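# Move the two outer front-row drills onto the ledge

## Task

From the tray's front row, lift out the drill at the far left end and the drill at the far right end and set both on the ledge just in front of the tray. Every other drill must remain seated in the tray. Both moved drills must stay on the ledge on their own, not held there by the robot. Finish with both grippers released and pulled away.

## Robot and tools

Robot: two arms, left_arm and right_arm, on one table. Only their names say left and right; they do not mark sides of a camera picture. Each arm has six joints and a parallel gripper. In every row and every per-joint list in results, an arm's joints come in this fixed order: wrist roll, waist, shoulder, wrist pitch, elbow, wrist yaw. After the six joints comes that arm's gripper opening.

World frame, shared by both arms and the cameras: origin on the table top midway between the arms, +x out over the table, +z up, left_arm on the +y side. Positions are in metres. The gripper's fingers point along its own +z and close along its own y. The reported hand position is the spot between the finger pads, roughly 1 cm short of the tips, and may be a little off, more so at long reach.

Row format (used by execute_actions and move): one flat list of 14 numbers, each in [-1, 1]. Numbers 1-6 are left_arm joint displacements, number 7 is left_arm opening, numbers 8-13 are right_arm joint displacements, number 14 is right_arm opening. Always send all 14 even if one arm stays still. A joint value is a scaled offset, not an angle: 1.0 equals 2.022 rad for wrist roll, 1.264 waist, 1.32 shoulder, 1.83 wrist pitch, 1.276 elbow, 1.686 wrist yaw. Opening is absolute: +1 fully open, -1 closed; values in between go to where grip_measured would read that number.

Joint ranges in radians (per arm): waist -2.880 to 2.880, shoulder 0.000 to 3.142, elbow 0.000 to 3.019, wrist pitch -1.693 to 1.571, wrist yaw -1.571 to 1.571, wrist roll -2.094 to 2.094. Real ends may differ by 0.019 rad. Asking a joint more than 0.019 rad outward beyond its end gets that action refused for both arms; if the first action of a call fails this, nothing in the call runs. A joint pushed to its actual end is clipped there and the result reports "joint sent to its limit".

execute_actions(actions): a list of up to 15 actions. Each action is a table of up to 15 rows; each row lasts one control step of 1/30 s, and a short table repeats its final row to fill 15 steps. Joint offsets in every row are measured from the joint angles the arm had when that action began (for the first action, the last reported angles), not from the previous row. An empty list just returns the current state and images.

move(target, speed, blocking): target is one 14-number row whose offsets count from the "Joint positions" of the latest result that printed them. All joints travel along paths that finish together, so the hand follows a curve; duration is clamped to 0.5-10 s. speed is the top rad/s of the joint with the longest way to go, 0.01 to 2, default 0.5. Paths ignore obstacles and the other arm. Opening values apply right away. With blocking=false the result arrives after 0.5 s while motion continues; use wait(0) to check, and stop or wait before sending other motion. The extra "move:" line reports how it ended (done, off_target, moving, held, fault), limits=held or limits=none, and each arm's joint farthest from target.

wait(seconds): 0 to 10 s with arms holding their last command; ends early if a running move finishes.
stop(): brakes a running move; needs room, more when fast. Fingers keep moving.
zoom_image(camera, region): camera is cam_head_left or cam_head_right (each 504x504); region [x0, y0, x1, y1] in pixels from the top-left, at most 504 by 504.
finished_scene(scene): ends the current scene, given its number; irreversible, so call it only once the drills rest on the ledge unaided and the grippers are open and away.

Results: state line with each gripper's end_effector_position and end_effector_quat_wxyz; Joint positions and Joint velocities per arm (rad, rad/s, then finger-pad gap in m, 0.094 when fully open); Joint targets, the angles currently being driven toward; grip_measured, opening on the command scale (each gripper may read off by about 1 mm). "joint command not followed" means a clearance check altered some joint targets. Camera calibration (K, distortion, T_world_to_cam) is given for both head cameras and may be slightly off.

Motion behaviour: joint speed is capped and each joint's target may only lead its measured angle by a set amount (waist 0.264, shoulder 0.32, elbow 0.276, wrist pitch 0.33, wrist yaw 0.186, wrist roll 0.522 rad), and targets that would move the hand over 70 mm from where it is get scaled back, so big changes take several actions. Arms sag under zero offsets; to hold, first command back to the desired angles, then zeros, nudging further if a joint keeps falling short.

Gripping: to hold a drill, command an opening about 0.03 below grip_measured; smaller gaps below it grip more gently. Pads push up to roughly 50-62 N and can spike on first contact. Occasional tugs on a held part or pushes on loose items may occur, so grip firmly.

Avoid: dropping drills, knocking anything off the table (fails the job), disturbing the other drills in the tray, fast impacts or hard presses (faster moves and targets set deeper past contact press harder), and letting the arms collide or push each other. Holding loads heats motors; a MOTOR HOT line appears from 85 °C and at 100 °C the arm faults and drops. Any FAULT line means that arm stopped. Fewer, smoother, quicker motions are better.

Each tool is called after "Call:" as name([rows], argument=value, ...), one row to a line, values as JSON.

## Session

Call:
execute_actions(actions=[])

Scene clock: 0.00 s.
left_arm: end_effector_position=(+0.2115, -0.0766, +0.2092) grip_measured=+1.000 end_effector_quat_wxyz=(+0.538, +0.798, +0.255, -0.091) | right_arm: end_effector_position=(+0.3813, -0.4290, +0.3976) grip_measured=+1.000 end_effector_quat_wxyz=(+0.215, -0.101, +0.744, -0.624)
Joint names: [wrist roll, waist, shoulder, wrist pitch, elbow, wrist yaw]
Joint positions: left_arm=[ 1.405 -0.688  0.925 -0.086  0.496  0.606  0.094] | right_arm=[-1.189 -0.046  1.059 -0.072  0.907  0.957  0.094]
Joint velocities: left_arm=[-0.037 -0.005 -0.015 -0.002 -0.027 -0.007  0.   ] | right_arm=[ 0.066  0.015 -0.005 -0.012 -0.002  0.037  0.   ]
Joint targets: left_arm=[1.404 -0.688 0.922 -0.080 0.529 0.606] | right_arm=[-1.189 -0.046 1.057 -0.066 0.940 0.957]

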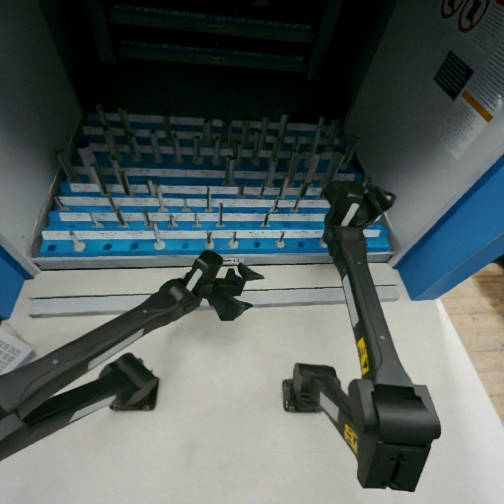

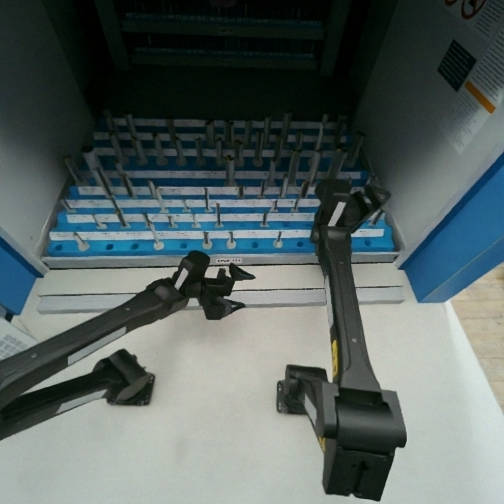

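Call:
zoom_image(camera="cam_head_left", region=[20, 180, 220, 320])

Call:
zoom_image(camera="cam_head_left", region=[220, 180, 420, 320])

Call:
zoom_image(camera="cam_head_right", region=[220, 180, 420, 320])

Region (20, 180, 220, 320) of cam_head_left's 504x504 image, scaled by 2.520, with more detail than that image has; it fills the top 353 rows of this view, and the rest is white.

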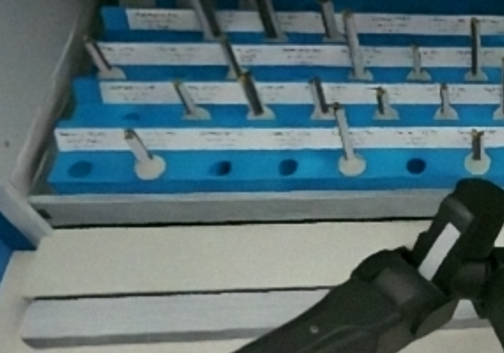

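Region (220, 180, 420, 320) of cam_head_left's 504x504 image, scaled by 2.520, with more detail than that image has; it fills the top 353 rows of this view, and the rest is white.

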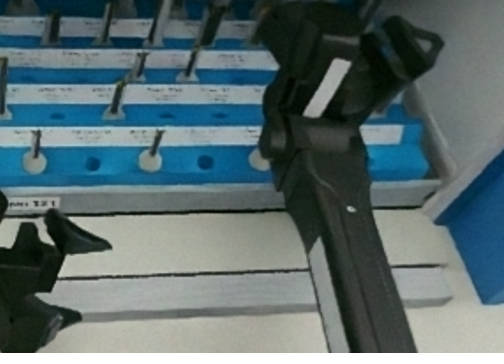

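Region (220, 180, 420, 320) of cam_head_right's 504x504 image, scaled by 2.520, with more detail than that image has; it fills the top 353 rows of this view, and the rest is white.

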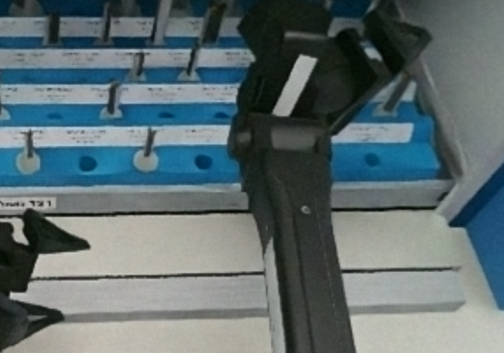

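Call:
move(target=[-0.695,0.544,0.057,-0.756,0.317,-0.359,1, 0.588,0.036,-0.348,-0.818,-0.24,-0.568,1], speed=1.0)

Scene clock: 28.10 s.
left_arm: end_effector_position=(+0.2384, +0.2392, +0.1800) grip_measured=+1.000 end_effector_quat_wxyz=(-0.022, +0.043, +0.999, -0.001) | right_arm: end_effector_position=(+0.0936, -0.2440, +0.1542) grip_measured=+1.000 end_effector_quat_wxyz=(+0.004, +0.044, +0.999, -0.001)
Joint names: [wrist roll, waist, shoulder, wrist pitch, elbow, wrist yaw]
Joint positions: left_arm=[ 0.012 -0.005  0.994 -1.459  0.838  0.003  0.094] | right_arm=[-0.012 -0.012  0.603 -1.56   0.6    0.002  0.094]
Joint velocities: left_arm=[ 0.051 -0.005 -0.005  0.012 -0.022 -0.037  0.   ] | right_arm=[-0.022 -0.005  0.005 -0.007 -0.017 -0.051  0.   ]
Joint targets: left_arm=[-0.001 -0.000 1.000 -1.470 0.901 0.001] | right_arm=[-0.000 -0.000 0.600 -1.569 0.601 -0.000]
move: off_target (left_arm); limits=none; left_arm: farthest joint: the elbow, 0.063 radians from its target (0.404 radians at the start); right_arm: farthest joint: the waist, 0.011 radians from its target (0.045 radians at the start)

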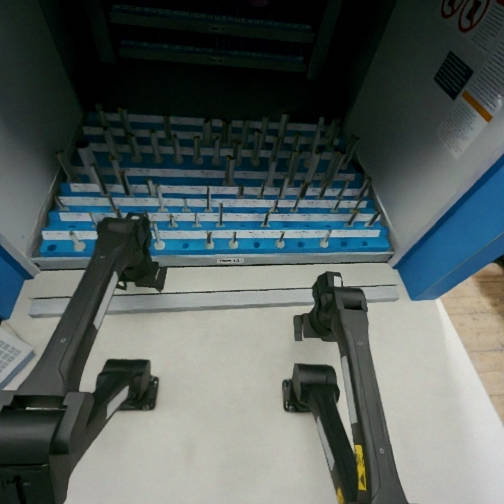

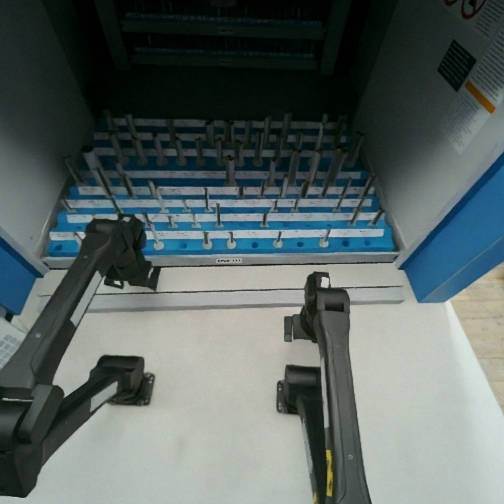

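Call:
zoom_image(camera="cam_head_left", region=[290, 200, 410, 310])

Call:
zoom_image(camera="cam_head_right", region=[290, 200, 410, 310])

Region (290, 200, 410, 310) of cam_head_left's 504x504 image, scaled by 4.200, with more detail than that image has; it fills the top 462 rows of this view, and the rest is white.

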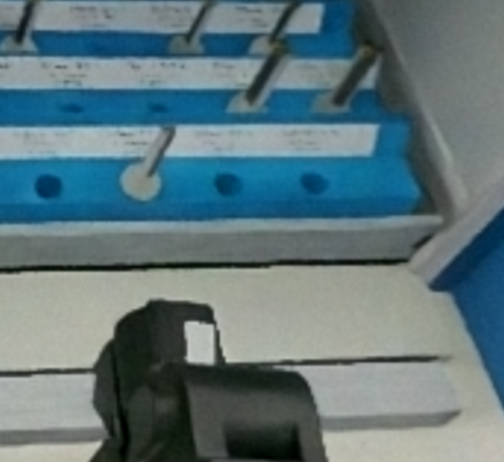

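Region (290, 200, 410, 310) of cam_head_right's 504x504 image, scaled by 4.200, with more detail than that image has; it fills the top 462 rows of this view, and the rest is white.

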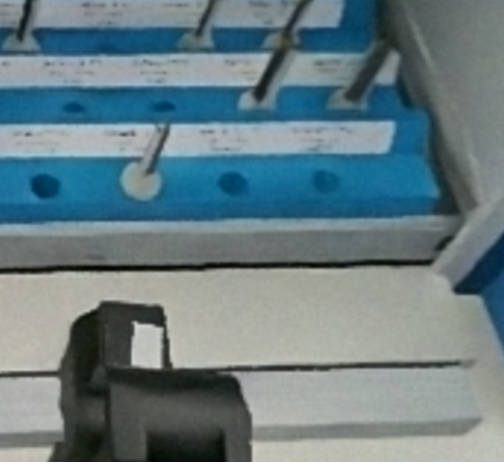

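Call:
zoom_image(camera="cam_head_left", region=[20, 210, 180, 330])

Call:
zoom_image(camera="cam_head_right", region=[20, 210, 180, 330])

Region (20, 210, 180, 330) of cam_head_left's 504x504 image, scaled by 3.150, with more detail than that image has; it fills the top 378 rows of this view, and the rest is white.

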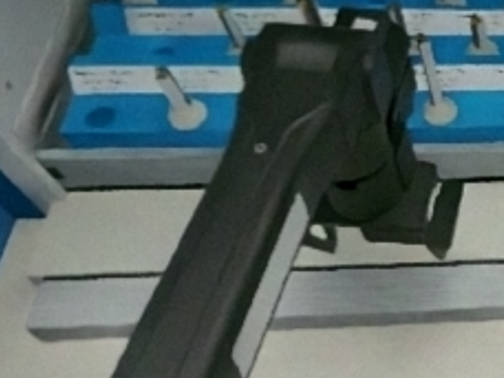

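Region (20, 210, 180, 330) of cam_head_right's 504x504 image, scaled by 3.150, with more detail than that image has; it fills the top 378 rows of this view, and the rest is white.

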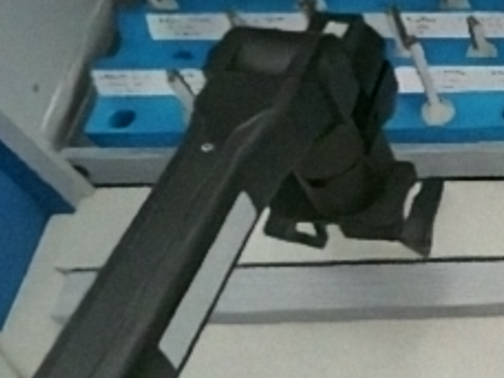

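Call:
move(target=[0.229,0.434,0.27,-0.06,0.44,0,1, -0.125,-0.13,0.68,0.02,0.74,0,1], speed=0.8)

Scene clock: 80.53 s.
left_arm: end_effector_position=(+0.3451, +0.4343, +0.2642) grip_measured=+1.000 end_effector_quat_wxyz=(+0.001, -0.007, +1.000, -0.001) | right_arm: end_effector_position=(+0.4007, -0.3462, +0.2583) grip_measured=+1.000 end_effector_quat_wxyz=(+0.010, +0.002, +1.000, -0.003)
Joint names: [wrist roll, waist, shoulder, wrist pitch, elbow, wrist yaw]
Joint positions: left_arm=[ 0.463  0.545  1.349 -1.558  1.337  0.003  0.094] | right_arm=[-0.253 -0.169  1.51  -1.527  1.487  0.002  0.094]
Joint velocities: left_arm=[-0.066  0.005 -0.005 -0.022  0.002 -0.066  0.   ] | right_arm=[-0.095 -0.005 -0.005 -0.012  0.017 -0.007  0.   ]
Joint targets: left_arm=[0.476 0.543 1.350 -1.569 1.399 0.003] | right_arm=[-0.264 -0.175 1.500 -1.523 1.544 0.002]
move: off_target (left_arm, right_arm); limits=none; left_arm: farthest joint: the elbow, 0.063 radians from its target (0.562 radians at the start); right_arm: farthest joint: the elbow, 0.057 radians from its target (0.944 radians at the start)

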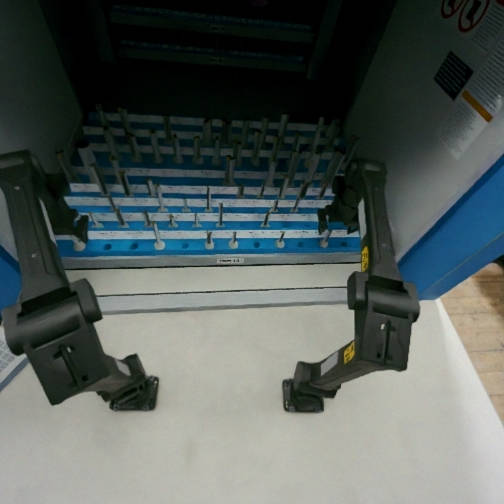

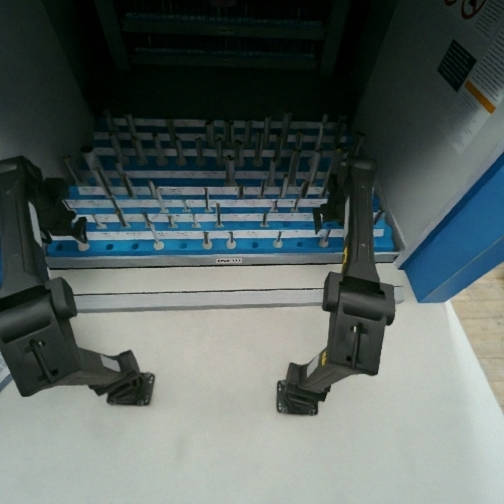

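Call:
zoom_image(camera="cam_head_right", region=[290, 170, 390, 270])

Call:
zoom_image(camera="cam_head_left", region=[290, 170, 390, 270])

Call:
zoom_image(camera="cam_head_right", region=[20, 170, 120, 270])

Call:
zoom_image(camera="cam_head_left", region=[20, 170, 120, 270])

Region (290, 170, 390, 270) of cam_head_right's 504x504 image, scaled by 5.040, with more detail than that image has.

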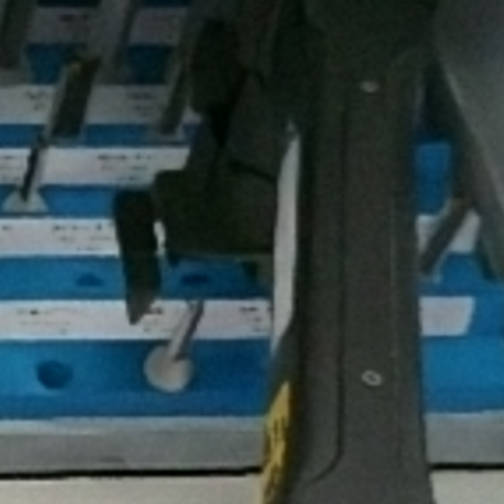

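Region (290, 170, 390, 270) of cam_head_left's 504x504 image, scaled by 5.040, with more detail than that image has.

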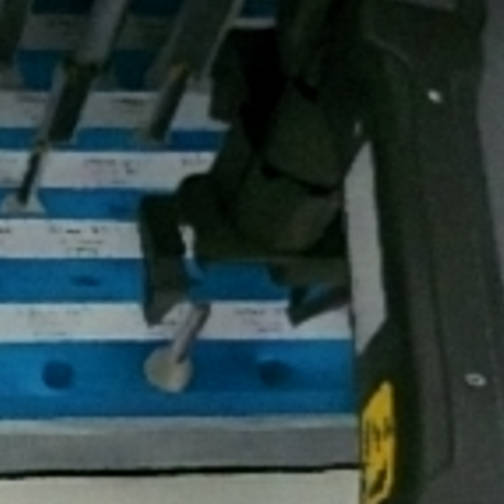

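Region (20, 170, 120, 270) of cam_head_right's 504x504 image, scaled by 5.040, with more detail than that image has.

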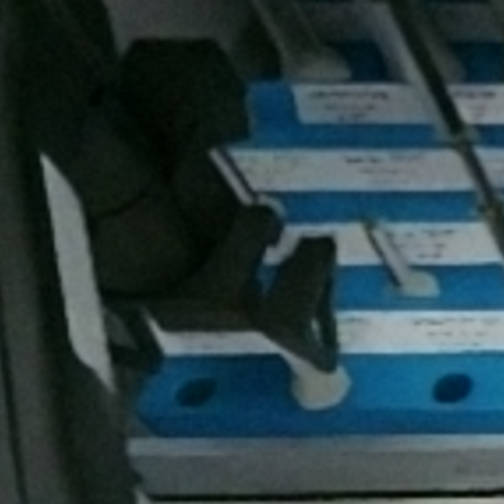

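Region (20, 170, 120, 270) of cam_head_left's 504x504 image, scaled by 5.040, with more detail than that image has.

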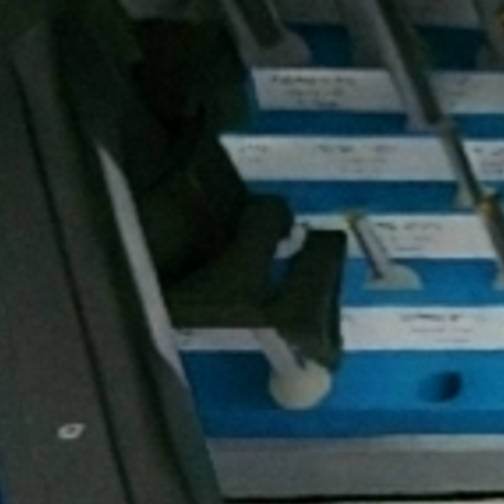

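Call:
move(target=[0,-0.012,0.18,0.099,0.101,0,1, 0,0,0.129,0.069,0.073,0,1], speed=0.4)

Call:
zoom_image(camera="cam_head_left", region=[290, 170, 390, 270])

Call:
zoom_image(camera="cam_head_right", region=[290, 170, 390, 270])

Call:
zoom_image(camera="cam_head_right", region=[20, 170, 120, 270])

Call:
zoom_image(camera="cam_head_left", region=[20, 170, 120, 270])

Scene clock: 119.10 s.
left_arm: end_effector_position=(+0.4208, +0.4707, +0.1872) grip_measured=+1.000 end_effector_quat_wxyz=(-0.005, -0.004, +1.000, -0.004) | right_arm: end_effector_position=(+0.4536, -0.3601, +0.1922) grip_measured=+1.000 end_effector_quat_wxyz=(-0.001, +0.002, +1.000, -0.001)
Joint names: [wrist roll, waist, shoulder, wrist pitch, elbow, wrist yaw]
Joint positions: left_arm=[ 0.463  0.54   1.596 -1.387  1.401  0.003  0.094] | right_arm=[-0.253 -0.169  1.683 -1.411  1.522  0.002  0.094]
Joint velocities: left_arm=[-0.022 -0.015 -0.005 -0.012 -0.017 -0.066  0.   ] | right_arm=[ 0.066 -0.015 -0.005 -0.027 -0.017 -0.022  0.   ]
Joint targets: left_arm=[0.462 0.530 1.587 -1.376 1.466 0.003] | right_arm=[-0.253 -0.169 1.680 -1.401 1.581 0.002]
move: off_target (left_arm, right_arm); limits=none; left_arm: farthest joint: the elbow, 0.065 radians from its target (0.129 radians at the start); right_arm: farthest joint: the elbow, 0.058 radians from its target (0.093 radians at the start)

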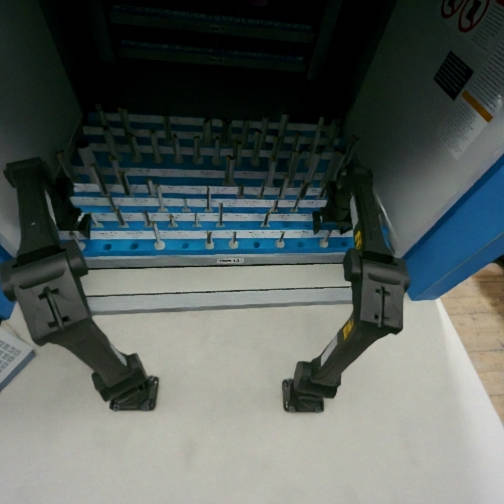

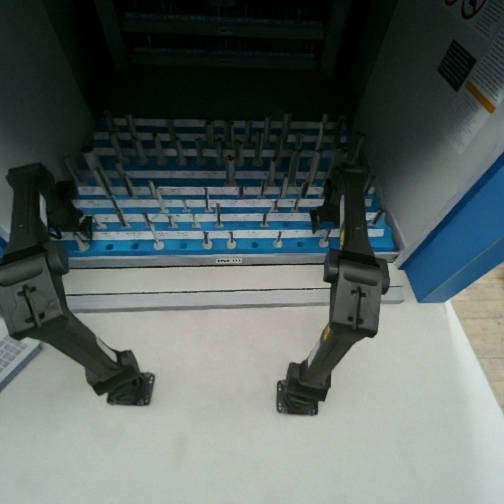

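Region (290, 170, 390, 270) of cam_head_left's 504x504 image, scaled by 5.040, with more detail than that image has.

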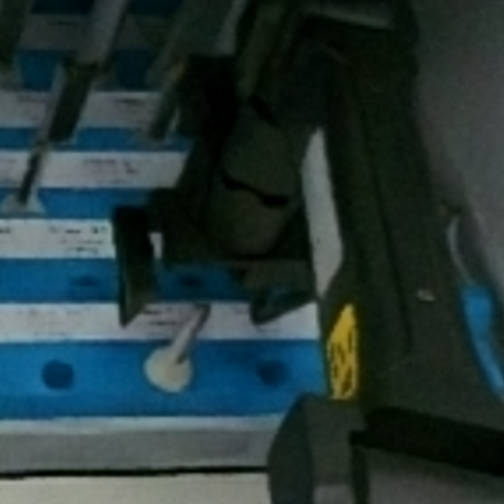

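Region (290, 170, 390, 270) of cam_head_right's 504x504 image, scaled by 5.040, with more detail than that image has.

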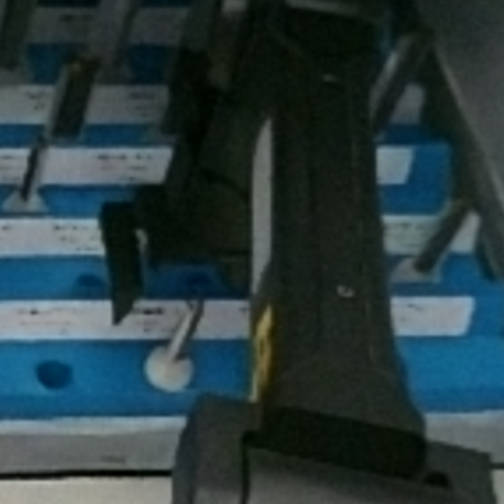

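Region (20, 170, 120, 270) of cam_head_right's 504x504 image, scaled by 5.040, with more detail than that image has.

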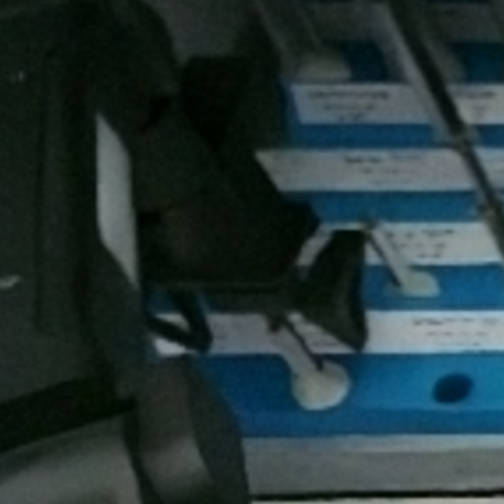

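Region (20, 170, 120, 270) of cam_head_left's 504x504 image, scaled by 5.040, with more detail than that image has.

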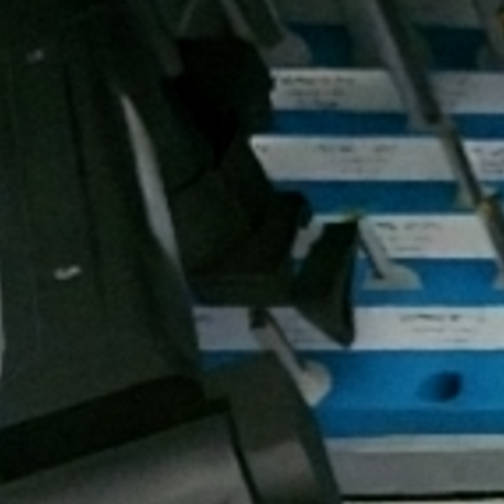

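Call:
move(target=[0,-0.019,0.002,0.028,-0.02,0,-0.3, 0,-0.012,0.006,0.033,-0.031,0,-0.3], speed=0.2)

Call:
zoom_image(camera="cam_head_left", region=[300, 200, 360, 260])

Call:
zoom_image(camera="cam_head_right", region=[300, 200, 360, 260])

Call:
zoom_image(camera="cam_head_right", region=[50, 200, 110, 260])

Scene clock: 133.43 s.
left_arm: end_effector_position=(+0.4268, +0.4650, +0.1798) grip_measured=-0.298 end_effector_quat_wxyz=(+0.003, +0.004, +1.000, -0.000) | right_arm: end_effector_position=(+0.4528, -0.3625, +0.1777) grip_measured=-0.298 end_effector_quat_wxyz=(+0.004, +0.004, +1.000, -0.002)
Joint names: [wrist roll, waist, shoulder, wrist pitch, elbow, wrist yaw]
Joint positions: left_arm=[ 0.463  0.524  1.596 -1.35   1.381  0.003  0.033] | right_arm=[-0.253 -0.174  1.683 -1.362  1.483  0.002  0.033]
Joint velocities: left_arm=[ 0.037 -0.015  0.005  0.012 -0.007 -0.022 -0.002] | right_arm=[-0.066  0.005  0.005 -0.007  0.002  0.022  0.001]
Joint targets: left_arm=[0.463 0.516 1.599 -1.336 1.375 0.003] | right_arm=[-0.253 -0.184 1.691 -1.350 1.482 0.002]
move: done; limits=none; left_arm: farthest joint: the wrist pitch, 0.014 radians from its target (0.052 radians at the start); right_arm: farthest joint: the wrist pitch, 0.012 radians from its target (0.060 radians at the start)

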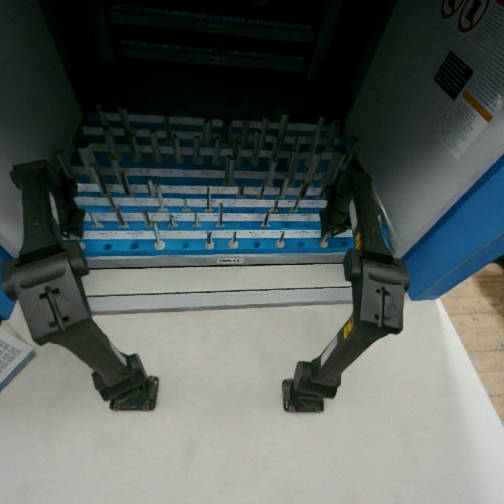

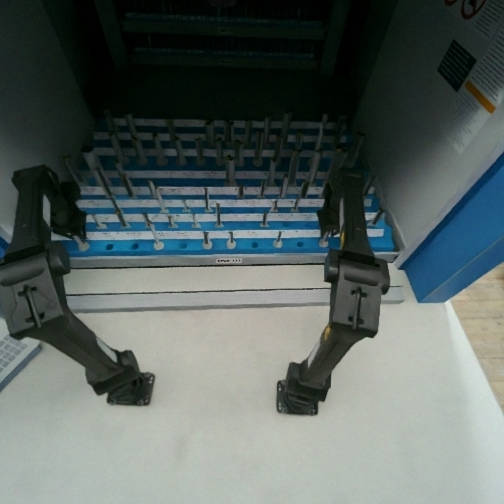

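Region (300, 200, 360, 260) of cam_head_left's 504x504 image, scaled by 8.400, with more detail than that image has.

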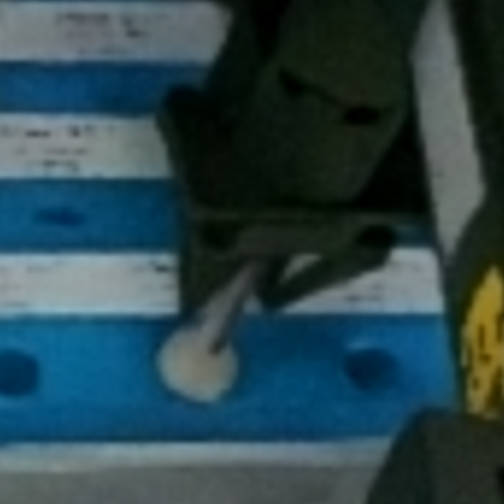

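Region (300, 200, 360, 260) of cam_head_right's 504x504 image, scaled by 8.400, with more detail than that image has.

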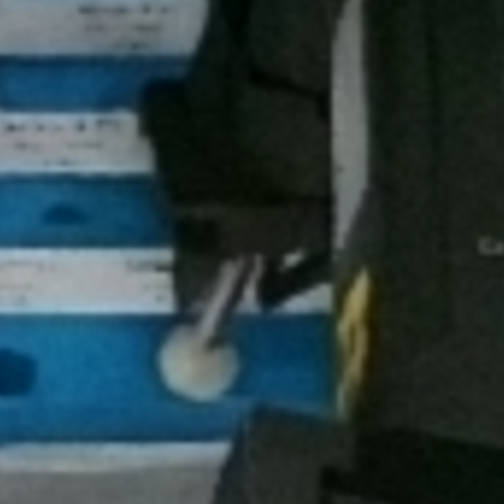

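Region (50, 200, 110, 260) of cam_head_right's 504x504 image, scaled by 8.400, with more detail than that image has.

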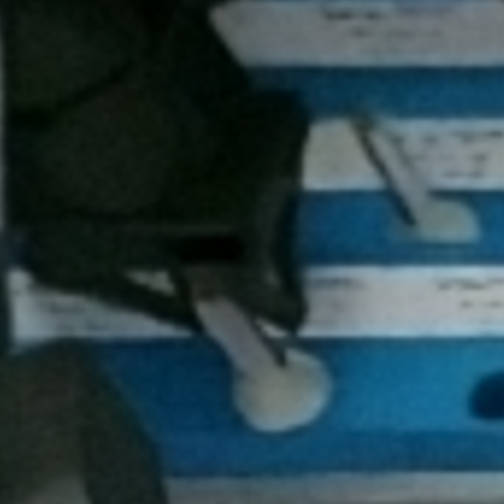

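Call:
execute_actions([
  [[0,0,0,0,0.02,0,-0.55,0,0,0,0,0.02,0,-0.6]],
  [[0,0,0,0,0.02,0,-0.75,0,0,0,0,0.02,0,-0.82]],
])

Call:
zoom_image(camera="cam_head_left", region=[300, 200, 360, 260])

Call:
zoom_image(camera="cam_head_right", region=[50, 200, 110, 260])

Scene clock: 142.17 s.
left_arm: end_effector_position=(+0.4271, +0.4653, +0.1796) grip_measured=-0.741 end_effector_quat_wxyz=(+0.004, +0.004, +1.000, +0.000) | right_arm: end_effector_position=(+0.4531, -0.3606, +0.1777) grip_measured=-0.750 end_effector_quat_wxyz=(+0.005, +0.003, +1.000, +0.001)
Joint names: [wrist roll, waist, shoulder, wrist pitch, elbow, wrist yaw]
Joint positions: left_arm=[ 0.463  0.524  1.597 -1.348  1.381  0.003  0.012] | right_arm=[-0.253 -0.172  1.683 -1.363  1.483 -0.004  0.012]
Joint velocities: left_arm=[-0.037  0.005  0.005 -0.007  0.007  0.022  0.001] | right_arm=[-0.037 -0.024 -0.005 -0.012 -0.007 -0.007 -0.   ]
Joint targets: left_arm=[0.463 0.524 1.596 -1.350 1.406 0.003] | right_arm=[-0.254 -0.174 1.683 -1.362 1.509 0.002]

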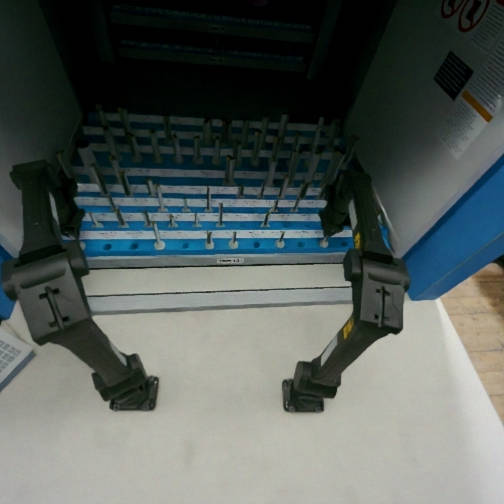

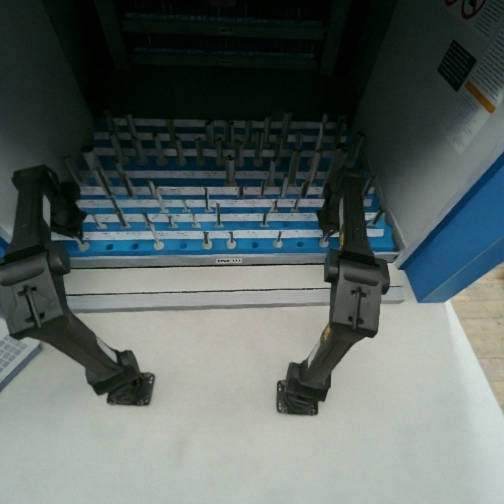

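Region (300, 200, 360, 260) of cam_head_left's 504x504 image, scaled by 8.400, with more detail than that image has.

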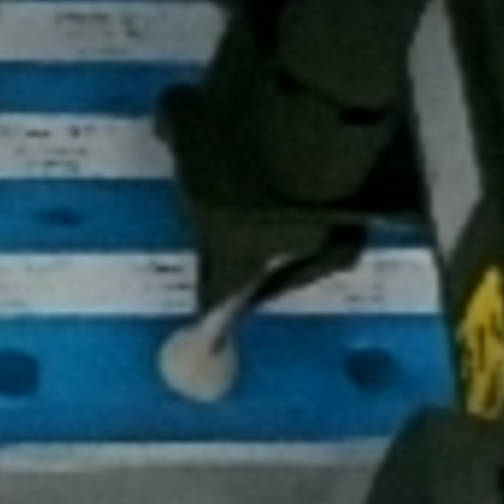

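Region (50, 200, 110, 260) of cam_head_right's 504x504 image, scaled by 8.400, with more detail than that image has.

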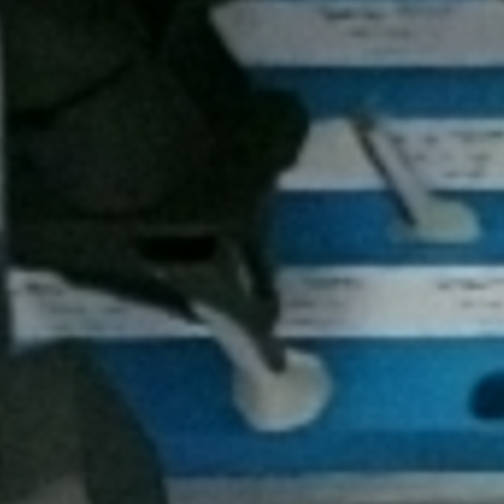

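Call:
execute_actions([
  [[0,0,0,0,0.04,0,-0.79,0,0,0,0,0.04,0,-0.79]],
  [[0,0,-0.012,-0.026,0.075,0,-0.79,0,0,-0.012,-0.026,0.072,0,-0.79]],
  [[0,0,-0.012,-0.026,0.075,0,-0.79,0,0,-0.012,-0.026,0.072,0,-0.79]],
])

Scene clock: 154.37 s.
left_arm: end_effector_position=(+0.4269, +0.4653, +0.1895) grip_measured=-0.765 end_effector_quat_wxyz=(-0.005, +0.004, +1.000, -0.004) | right_arm: end_effector_position=(+0.4528, -0.3603, +0.1926) grip_measured=-0.750 end_effector_quat_wxyz=(-0.004, +0.003, +1.000, +0.004)
Joint names: [wrist roll, waist, shoulder, wrist pitch, elbow, wrist yaw]
Joint positions: left_arm=[ 0.463  0.524  1.604 -1.396  1.415  0.003  0.011] | right_arm=[-0.253 -0.172  1.686 -1.421  1.527 -0.005  0.012]
Joint velocities: left_arm=[ 0.051  0.005  0.005 -0.012 -0.012 -0.022 -0.   ] | right_arm=[-0.095 -0.015 -0.015  0.002  0.012 -0.007 -0.001]
Joint targets: left_arm=[0.463 0.524 1.584 -1.420 1.493 0.003] | right_arm=[-0.253 -0.172 1.669 -1.440 1.597 -0.005]

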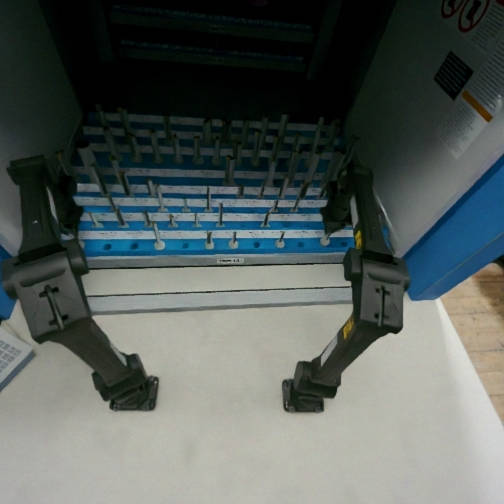

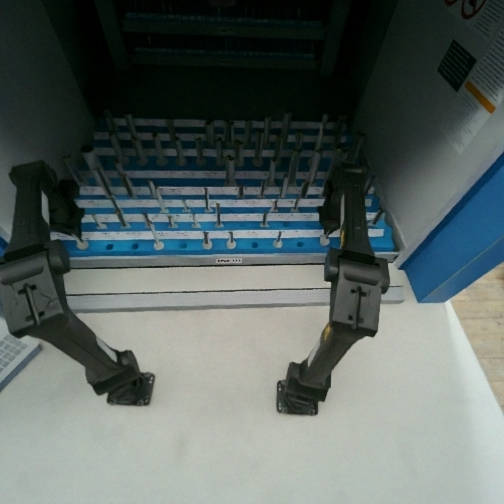

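Shoulder needs more lead.

Call:
execute_actions([
  [[0,0,-0.04,-0.018,0.085,0,-0.81,0,0,-0.038,-0.018,0.08,0,-0.79]],
  [[0,0,-0.035,-0.024,0.085,0,-0.81,0,0,-0.033,-0.024,0.08,0,-0.79]],
])

Call:
zoom_image(camera="cam_head_left", region=[290, 170, 390, 270])

Call:
zoom_image(camera="cam_head_right", region=[20, 170, 120, 270])

Scene clock: 160.10 s.
left_arm: end_effector_position=(+0.4260, +0.4649, +0.2182) grip_measured=-0.765 end_effector_quat_wxyz=(+0.002, +0.004, +1.000, -0.000) | right_arm: end_effector_position=(+0.4516, -0.3599, +0.2247) grip_measured=-0.750 end_effector_quat_wxyz=(+0.006, +0.003, +1.000, +0.001)
Joint names: [wrist roll, waist, shoulder, wrist pitch, elbow, wrist yaw]
Joint positions: left_arm=[ 0.463  0.524  1.579 -1.45   1.462  0.002  0.011] | right_arm=[-0.253 -0.172  1.66  -1.479  1.579 -0.006  0.012]
Joint velocities: left_arm=[ 0.022  0.015 -0.005  0.007 -0.017 -0.051  0.001] | right_arm=[ 0.051 -0.005  0.005  0.002  0.007 -0.022 -0.   ]
Joint targets: left_arm=[0.463 0.524 1.541 -1.463 1.546 0.002] | right_arm=[-0.253 -0.172 1.626 -1.490 1.654 -0.006]

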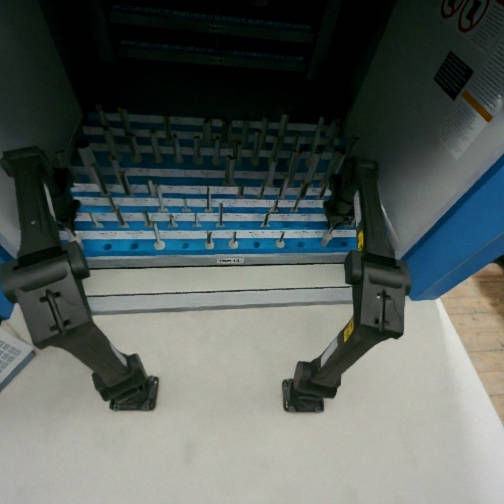

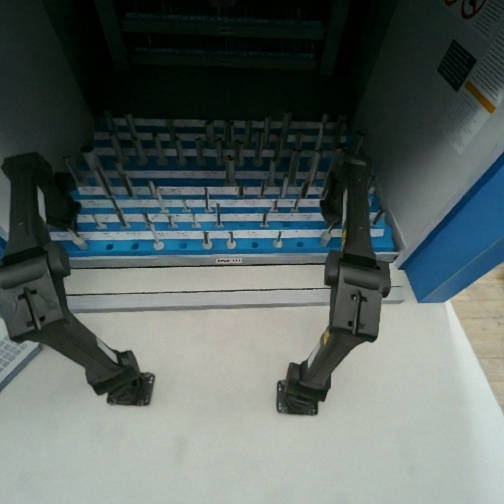

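Region (290, 170, 390, 270) of cam_head_left's 504x504 image, scaled by 5.040, with more detail than that image has.

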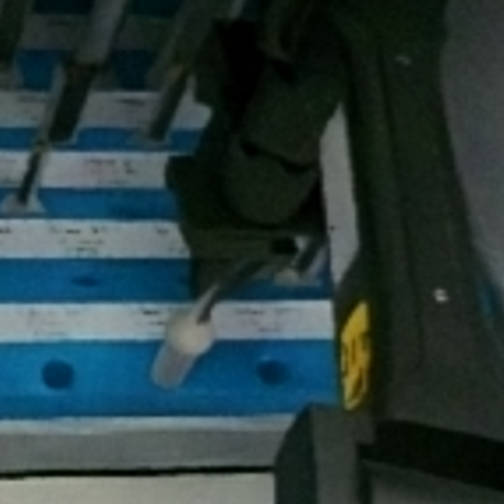

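Region (20, 170, 120, 270) of cam_head_right's 504x504 image, scaled by 5.040, with more detail than that image has.

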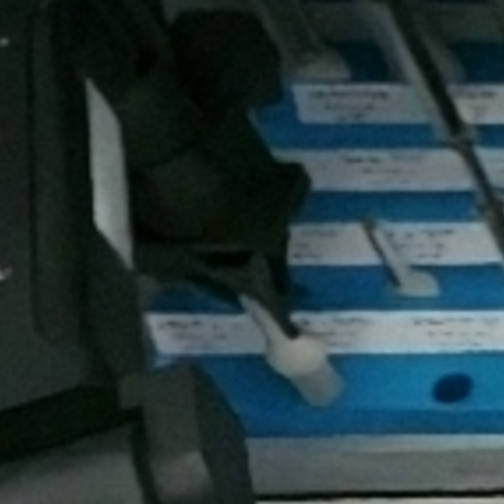

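Call:
execute_actions([
  [[0,0,-0.022,-0.028,0.095,0,-0.81,0,0,-0.018,-0.028,0.09,0,-0.79]],
  [[0,0,-0.022,-0.028,0.095,0,-0.81,0,0,-0.018,-0.028,0.09,0,-0.79]],
  [[0,0,-0.022,-0.028,0.095,0,-0.81,0,0,-0.018,-0.028,0.09,0,-0.79]],
])

Call:
zoom_image(camera="cam_head_left", region=[290, 170, 390, 270])

Call:
zoom_image(camera="cam_head_right", region=[20, 170, 120, 270])

Scene clock: 170.17 s.
left_arm: end_effector_position=(+0.4282, +0.4660, +0.2601) grip_measured=-0.765 end_effector_quat_wxyz=(-0.002, +0.004, +1.000, -0.002) | right_arm: end_effector_position=(+0.4545, -0.3607, +0.2705) grip_measured=-0.750 end_effector_quat_wxyz=(+0.005, +0.003, +1.000, +0.002)
Joint names: [wrist roll, waist, shoulder, wrist pitch, elbow, wrist yaw]
Joint positions: left_arm=[ 0.463  0.524  1.584 -1.57   1.578  0.002  0.011] | right_arm=[-0.253 -0.172  1.666 -1.602  1.706 -0.006  0.012]
Joint velocities: left_arm=[-0.051 -0.005 -0.005 -0.002 -0.022 -0.037  0.   ] | right_arm=[ 0.081 -0.005 -0.005  0.002 -0.002  0.007 -0.   ]
Joint targets: left_arm=[0.463 0.524 1.553 -1.582 1.661 0.002] | right_arm=[-0.253 -0.172 1.640 -1.612 1.779 -0.006]

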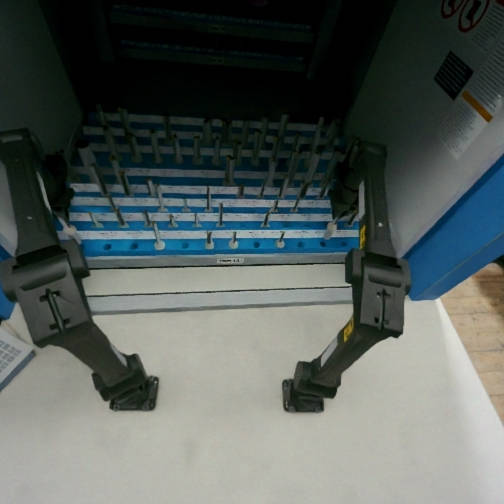

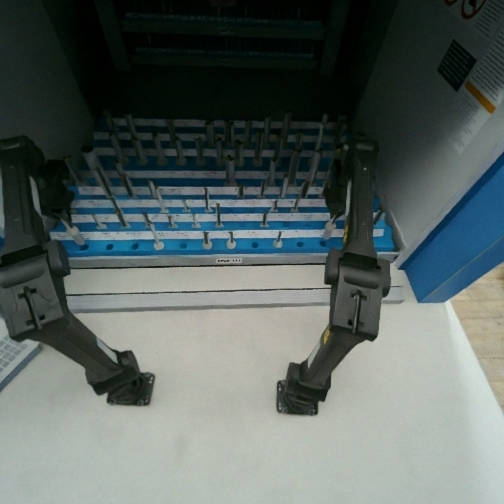

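Region (290, 170, 390, 270) of cam_head_left's 504x504 image, scaled by 5.040, with more detail than that image has.

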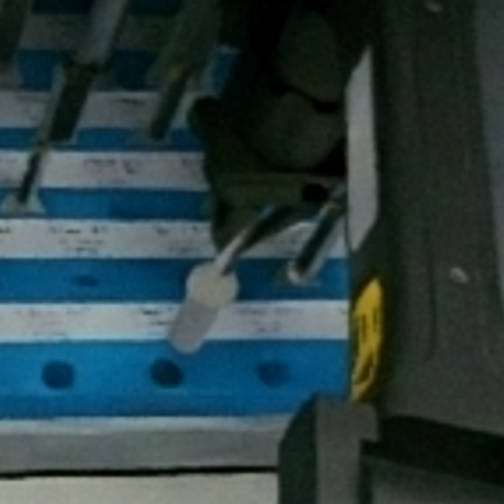

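Region (20, 170, 120, 270) of cam_head_right's 504x504 image, scaled by 5.040, with more detail than that image has.

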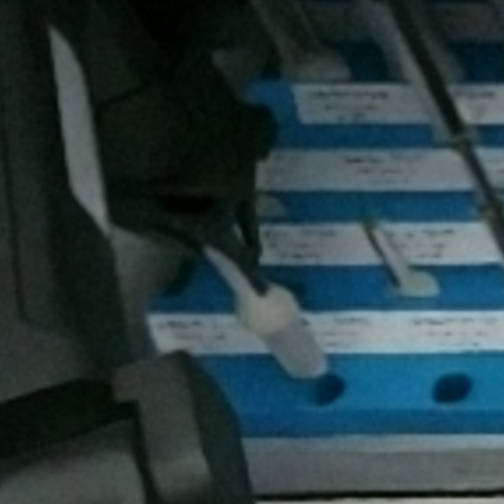

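Call:
move(target=[-0.13,-0.202,-0.265,0,-0.233,0,-0.81, 0.07,0.117,-0.222,0.025,-0.229,0.008,-0.79], speed=0.4)

Scene clock: 186.20 s.
left_arm: end_effector_position=(+0.3487, +0.3278, +0.2714) grip_measured=-0.765 end_effector_quat_wxyz=(+0.008, +0.006, +1.000, +0.000) | right_arm: end_effector_position=(+0.3666, -0.2793, +0.2705) grip_measured=-0.750 end_effector_quat_wxyz=(+0.003, -0.003, +1.000, -0.003)
Joint names: [wrist roll, waist, shoulder, wrist pitch, elbow, wrist yaw]
Joint positions: left_arm=[ 0.214  0.27   1.257 -1.57   1.271  0.002  0.011] | right_arm=[-0.123 -0.029  1.398 -1.567  1.401  0.006  0.012]
Joint velocities: left_arm=[-0.007 -0.005 -0.005 -0.002  0.002 -0.007 -0.   ] | right_arm=[-0.081  0.005  0.005  0.017 -0.007 -0.007 -0.   ]
Joint targets: left_arm=[0.200 0.269 1.235 -1.570 1.281 0.002] | right_arm=[-0.112 -0.024 1.373 -1.556 1.414 0.008]
move: off_target (left_arm, right_arm); limits=none; left_arm: farthest joint: the shoulder, 0.023 radians from its target (0.350 radians at the start); right_arm: farthest joint: the shoulder, 0.026 radians from its target (0.293 radians at the start)

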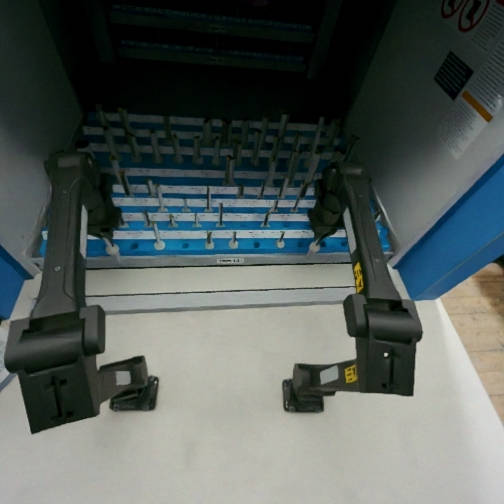

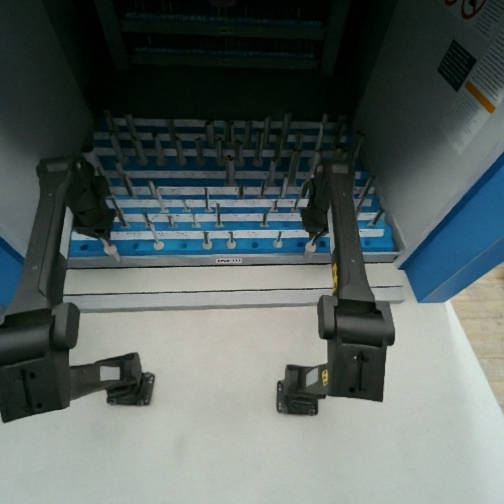

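Call:
move(target=[0,0,0.012,0.12,-0.148,0,-0.81, 0,0,0.014,0.123,-0.14,0,-0.79], speed=0.3)

Call:
zoom_image(camera="cam_head_left", region=[270, 210, 370, 310])

Call:
zoom_image(camera="cam_head_right", region=[70, 210, 170, 310])

Scene clock: 196.93 s.
left_arm: end_effector_position=(+0.3461, +0.3273, +0.1857) grip_measured=-0.765 end_effector_quat_wxyz=(-0.003, +0.006, +1.000, -0.002) | right_arm: end_effector_position=(+0.3668, -0.2793, +0.1866) grip_measured=-0.750 end_effector_quat_wxyz=(-0.000, -0.002, +1.000, -0.003)
Joint names: [wrist roll, waist, shoulder, wrist pitch, elbow, wrist yaw]
Joint positions: left_arm=[ 0.213  0.27   1.287 -1.363  1.072  0.002  0.011] | right_arm=[-0.123 -0.029  1.427 -1.352  1.209  0.006  0.012]
Joint velocities: left_arm=[-0.007  0.005 -0.024  0.007 -0.007 -0.022 -0.001] | right_arm=[ 0.037 -0.005  0.005  0.002  0.007 -0.051  0.001]
Joint targets: left_arm=[0.213 0.270 1.273 -1.350 1.082 0.002] | right_arm=[-0.123 -0.029 1.417 -1.342 1.223 0.006]
move: done; limits=none; left_arm: farthest joint: the shoulder, 0.014 radians from its target (0.016 radians at the start); right_arm: farthest joint: the elbow, 0.014 radians from its target (0.179 radians at the start)

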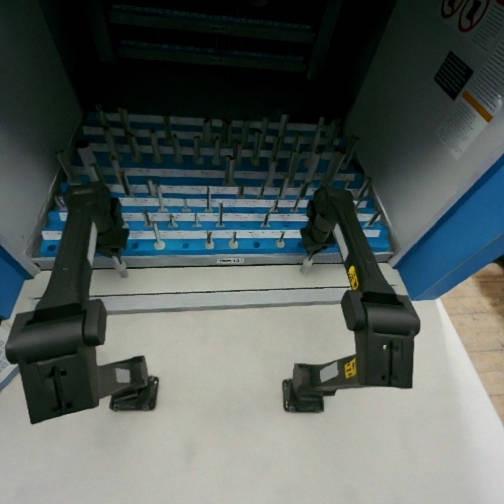

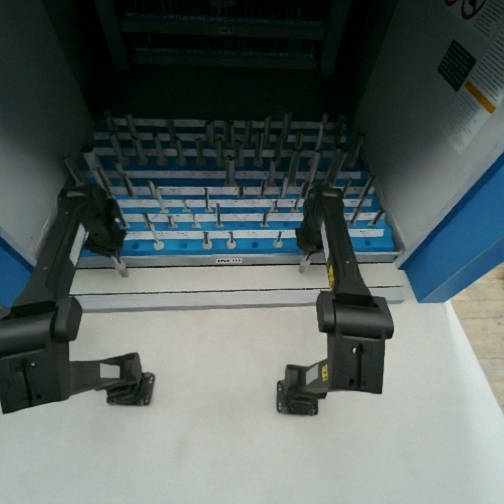

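Region (270, 210, 370, 310) of cam_head_left's 504x504 image, scaled by 5.040, with more detail than that image has.

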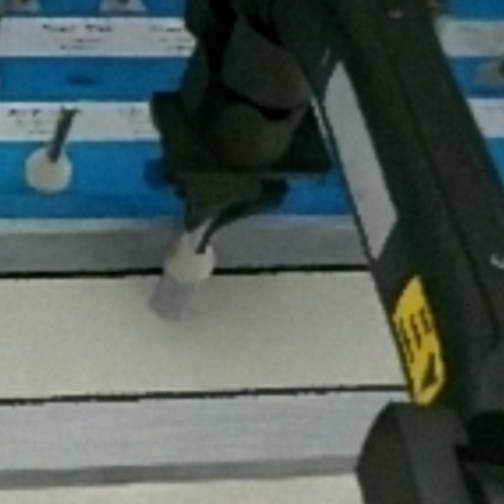

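Region (70, 210, 170, 310) of cam_head_right's 504x504 image, scaled by 5.040, with more detail than that image has.

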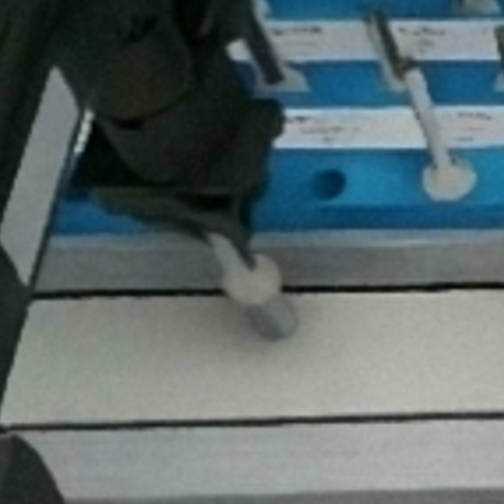

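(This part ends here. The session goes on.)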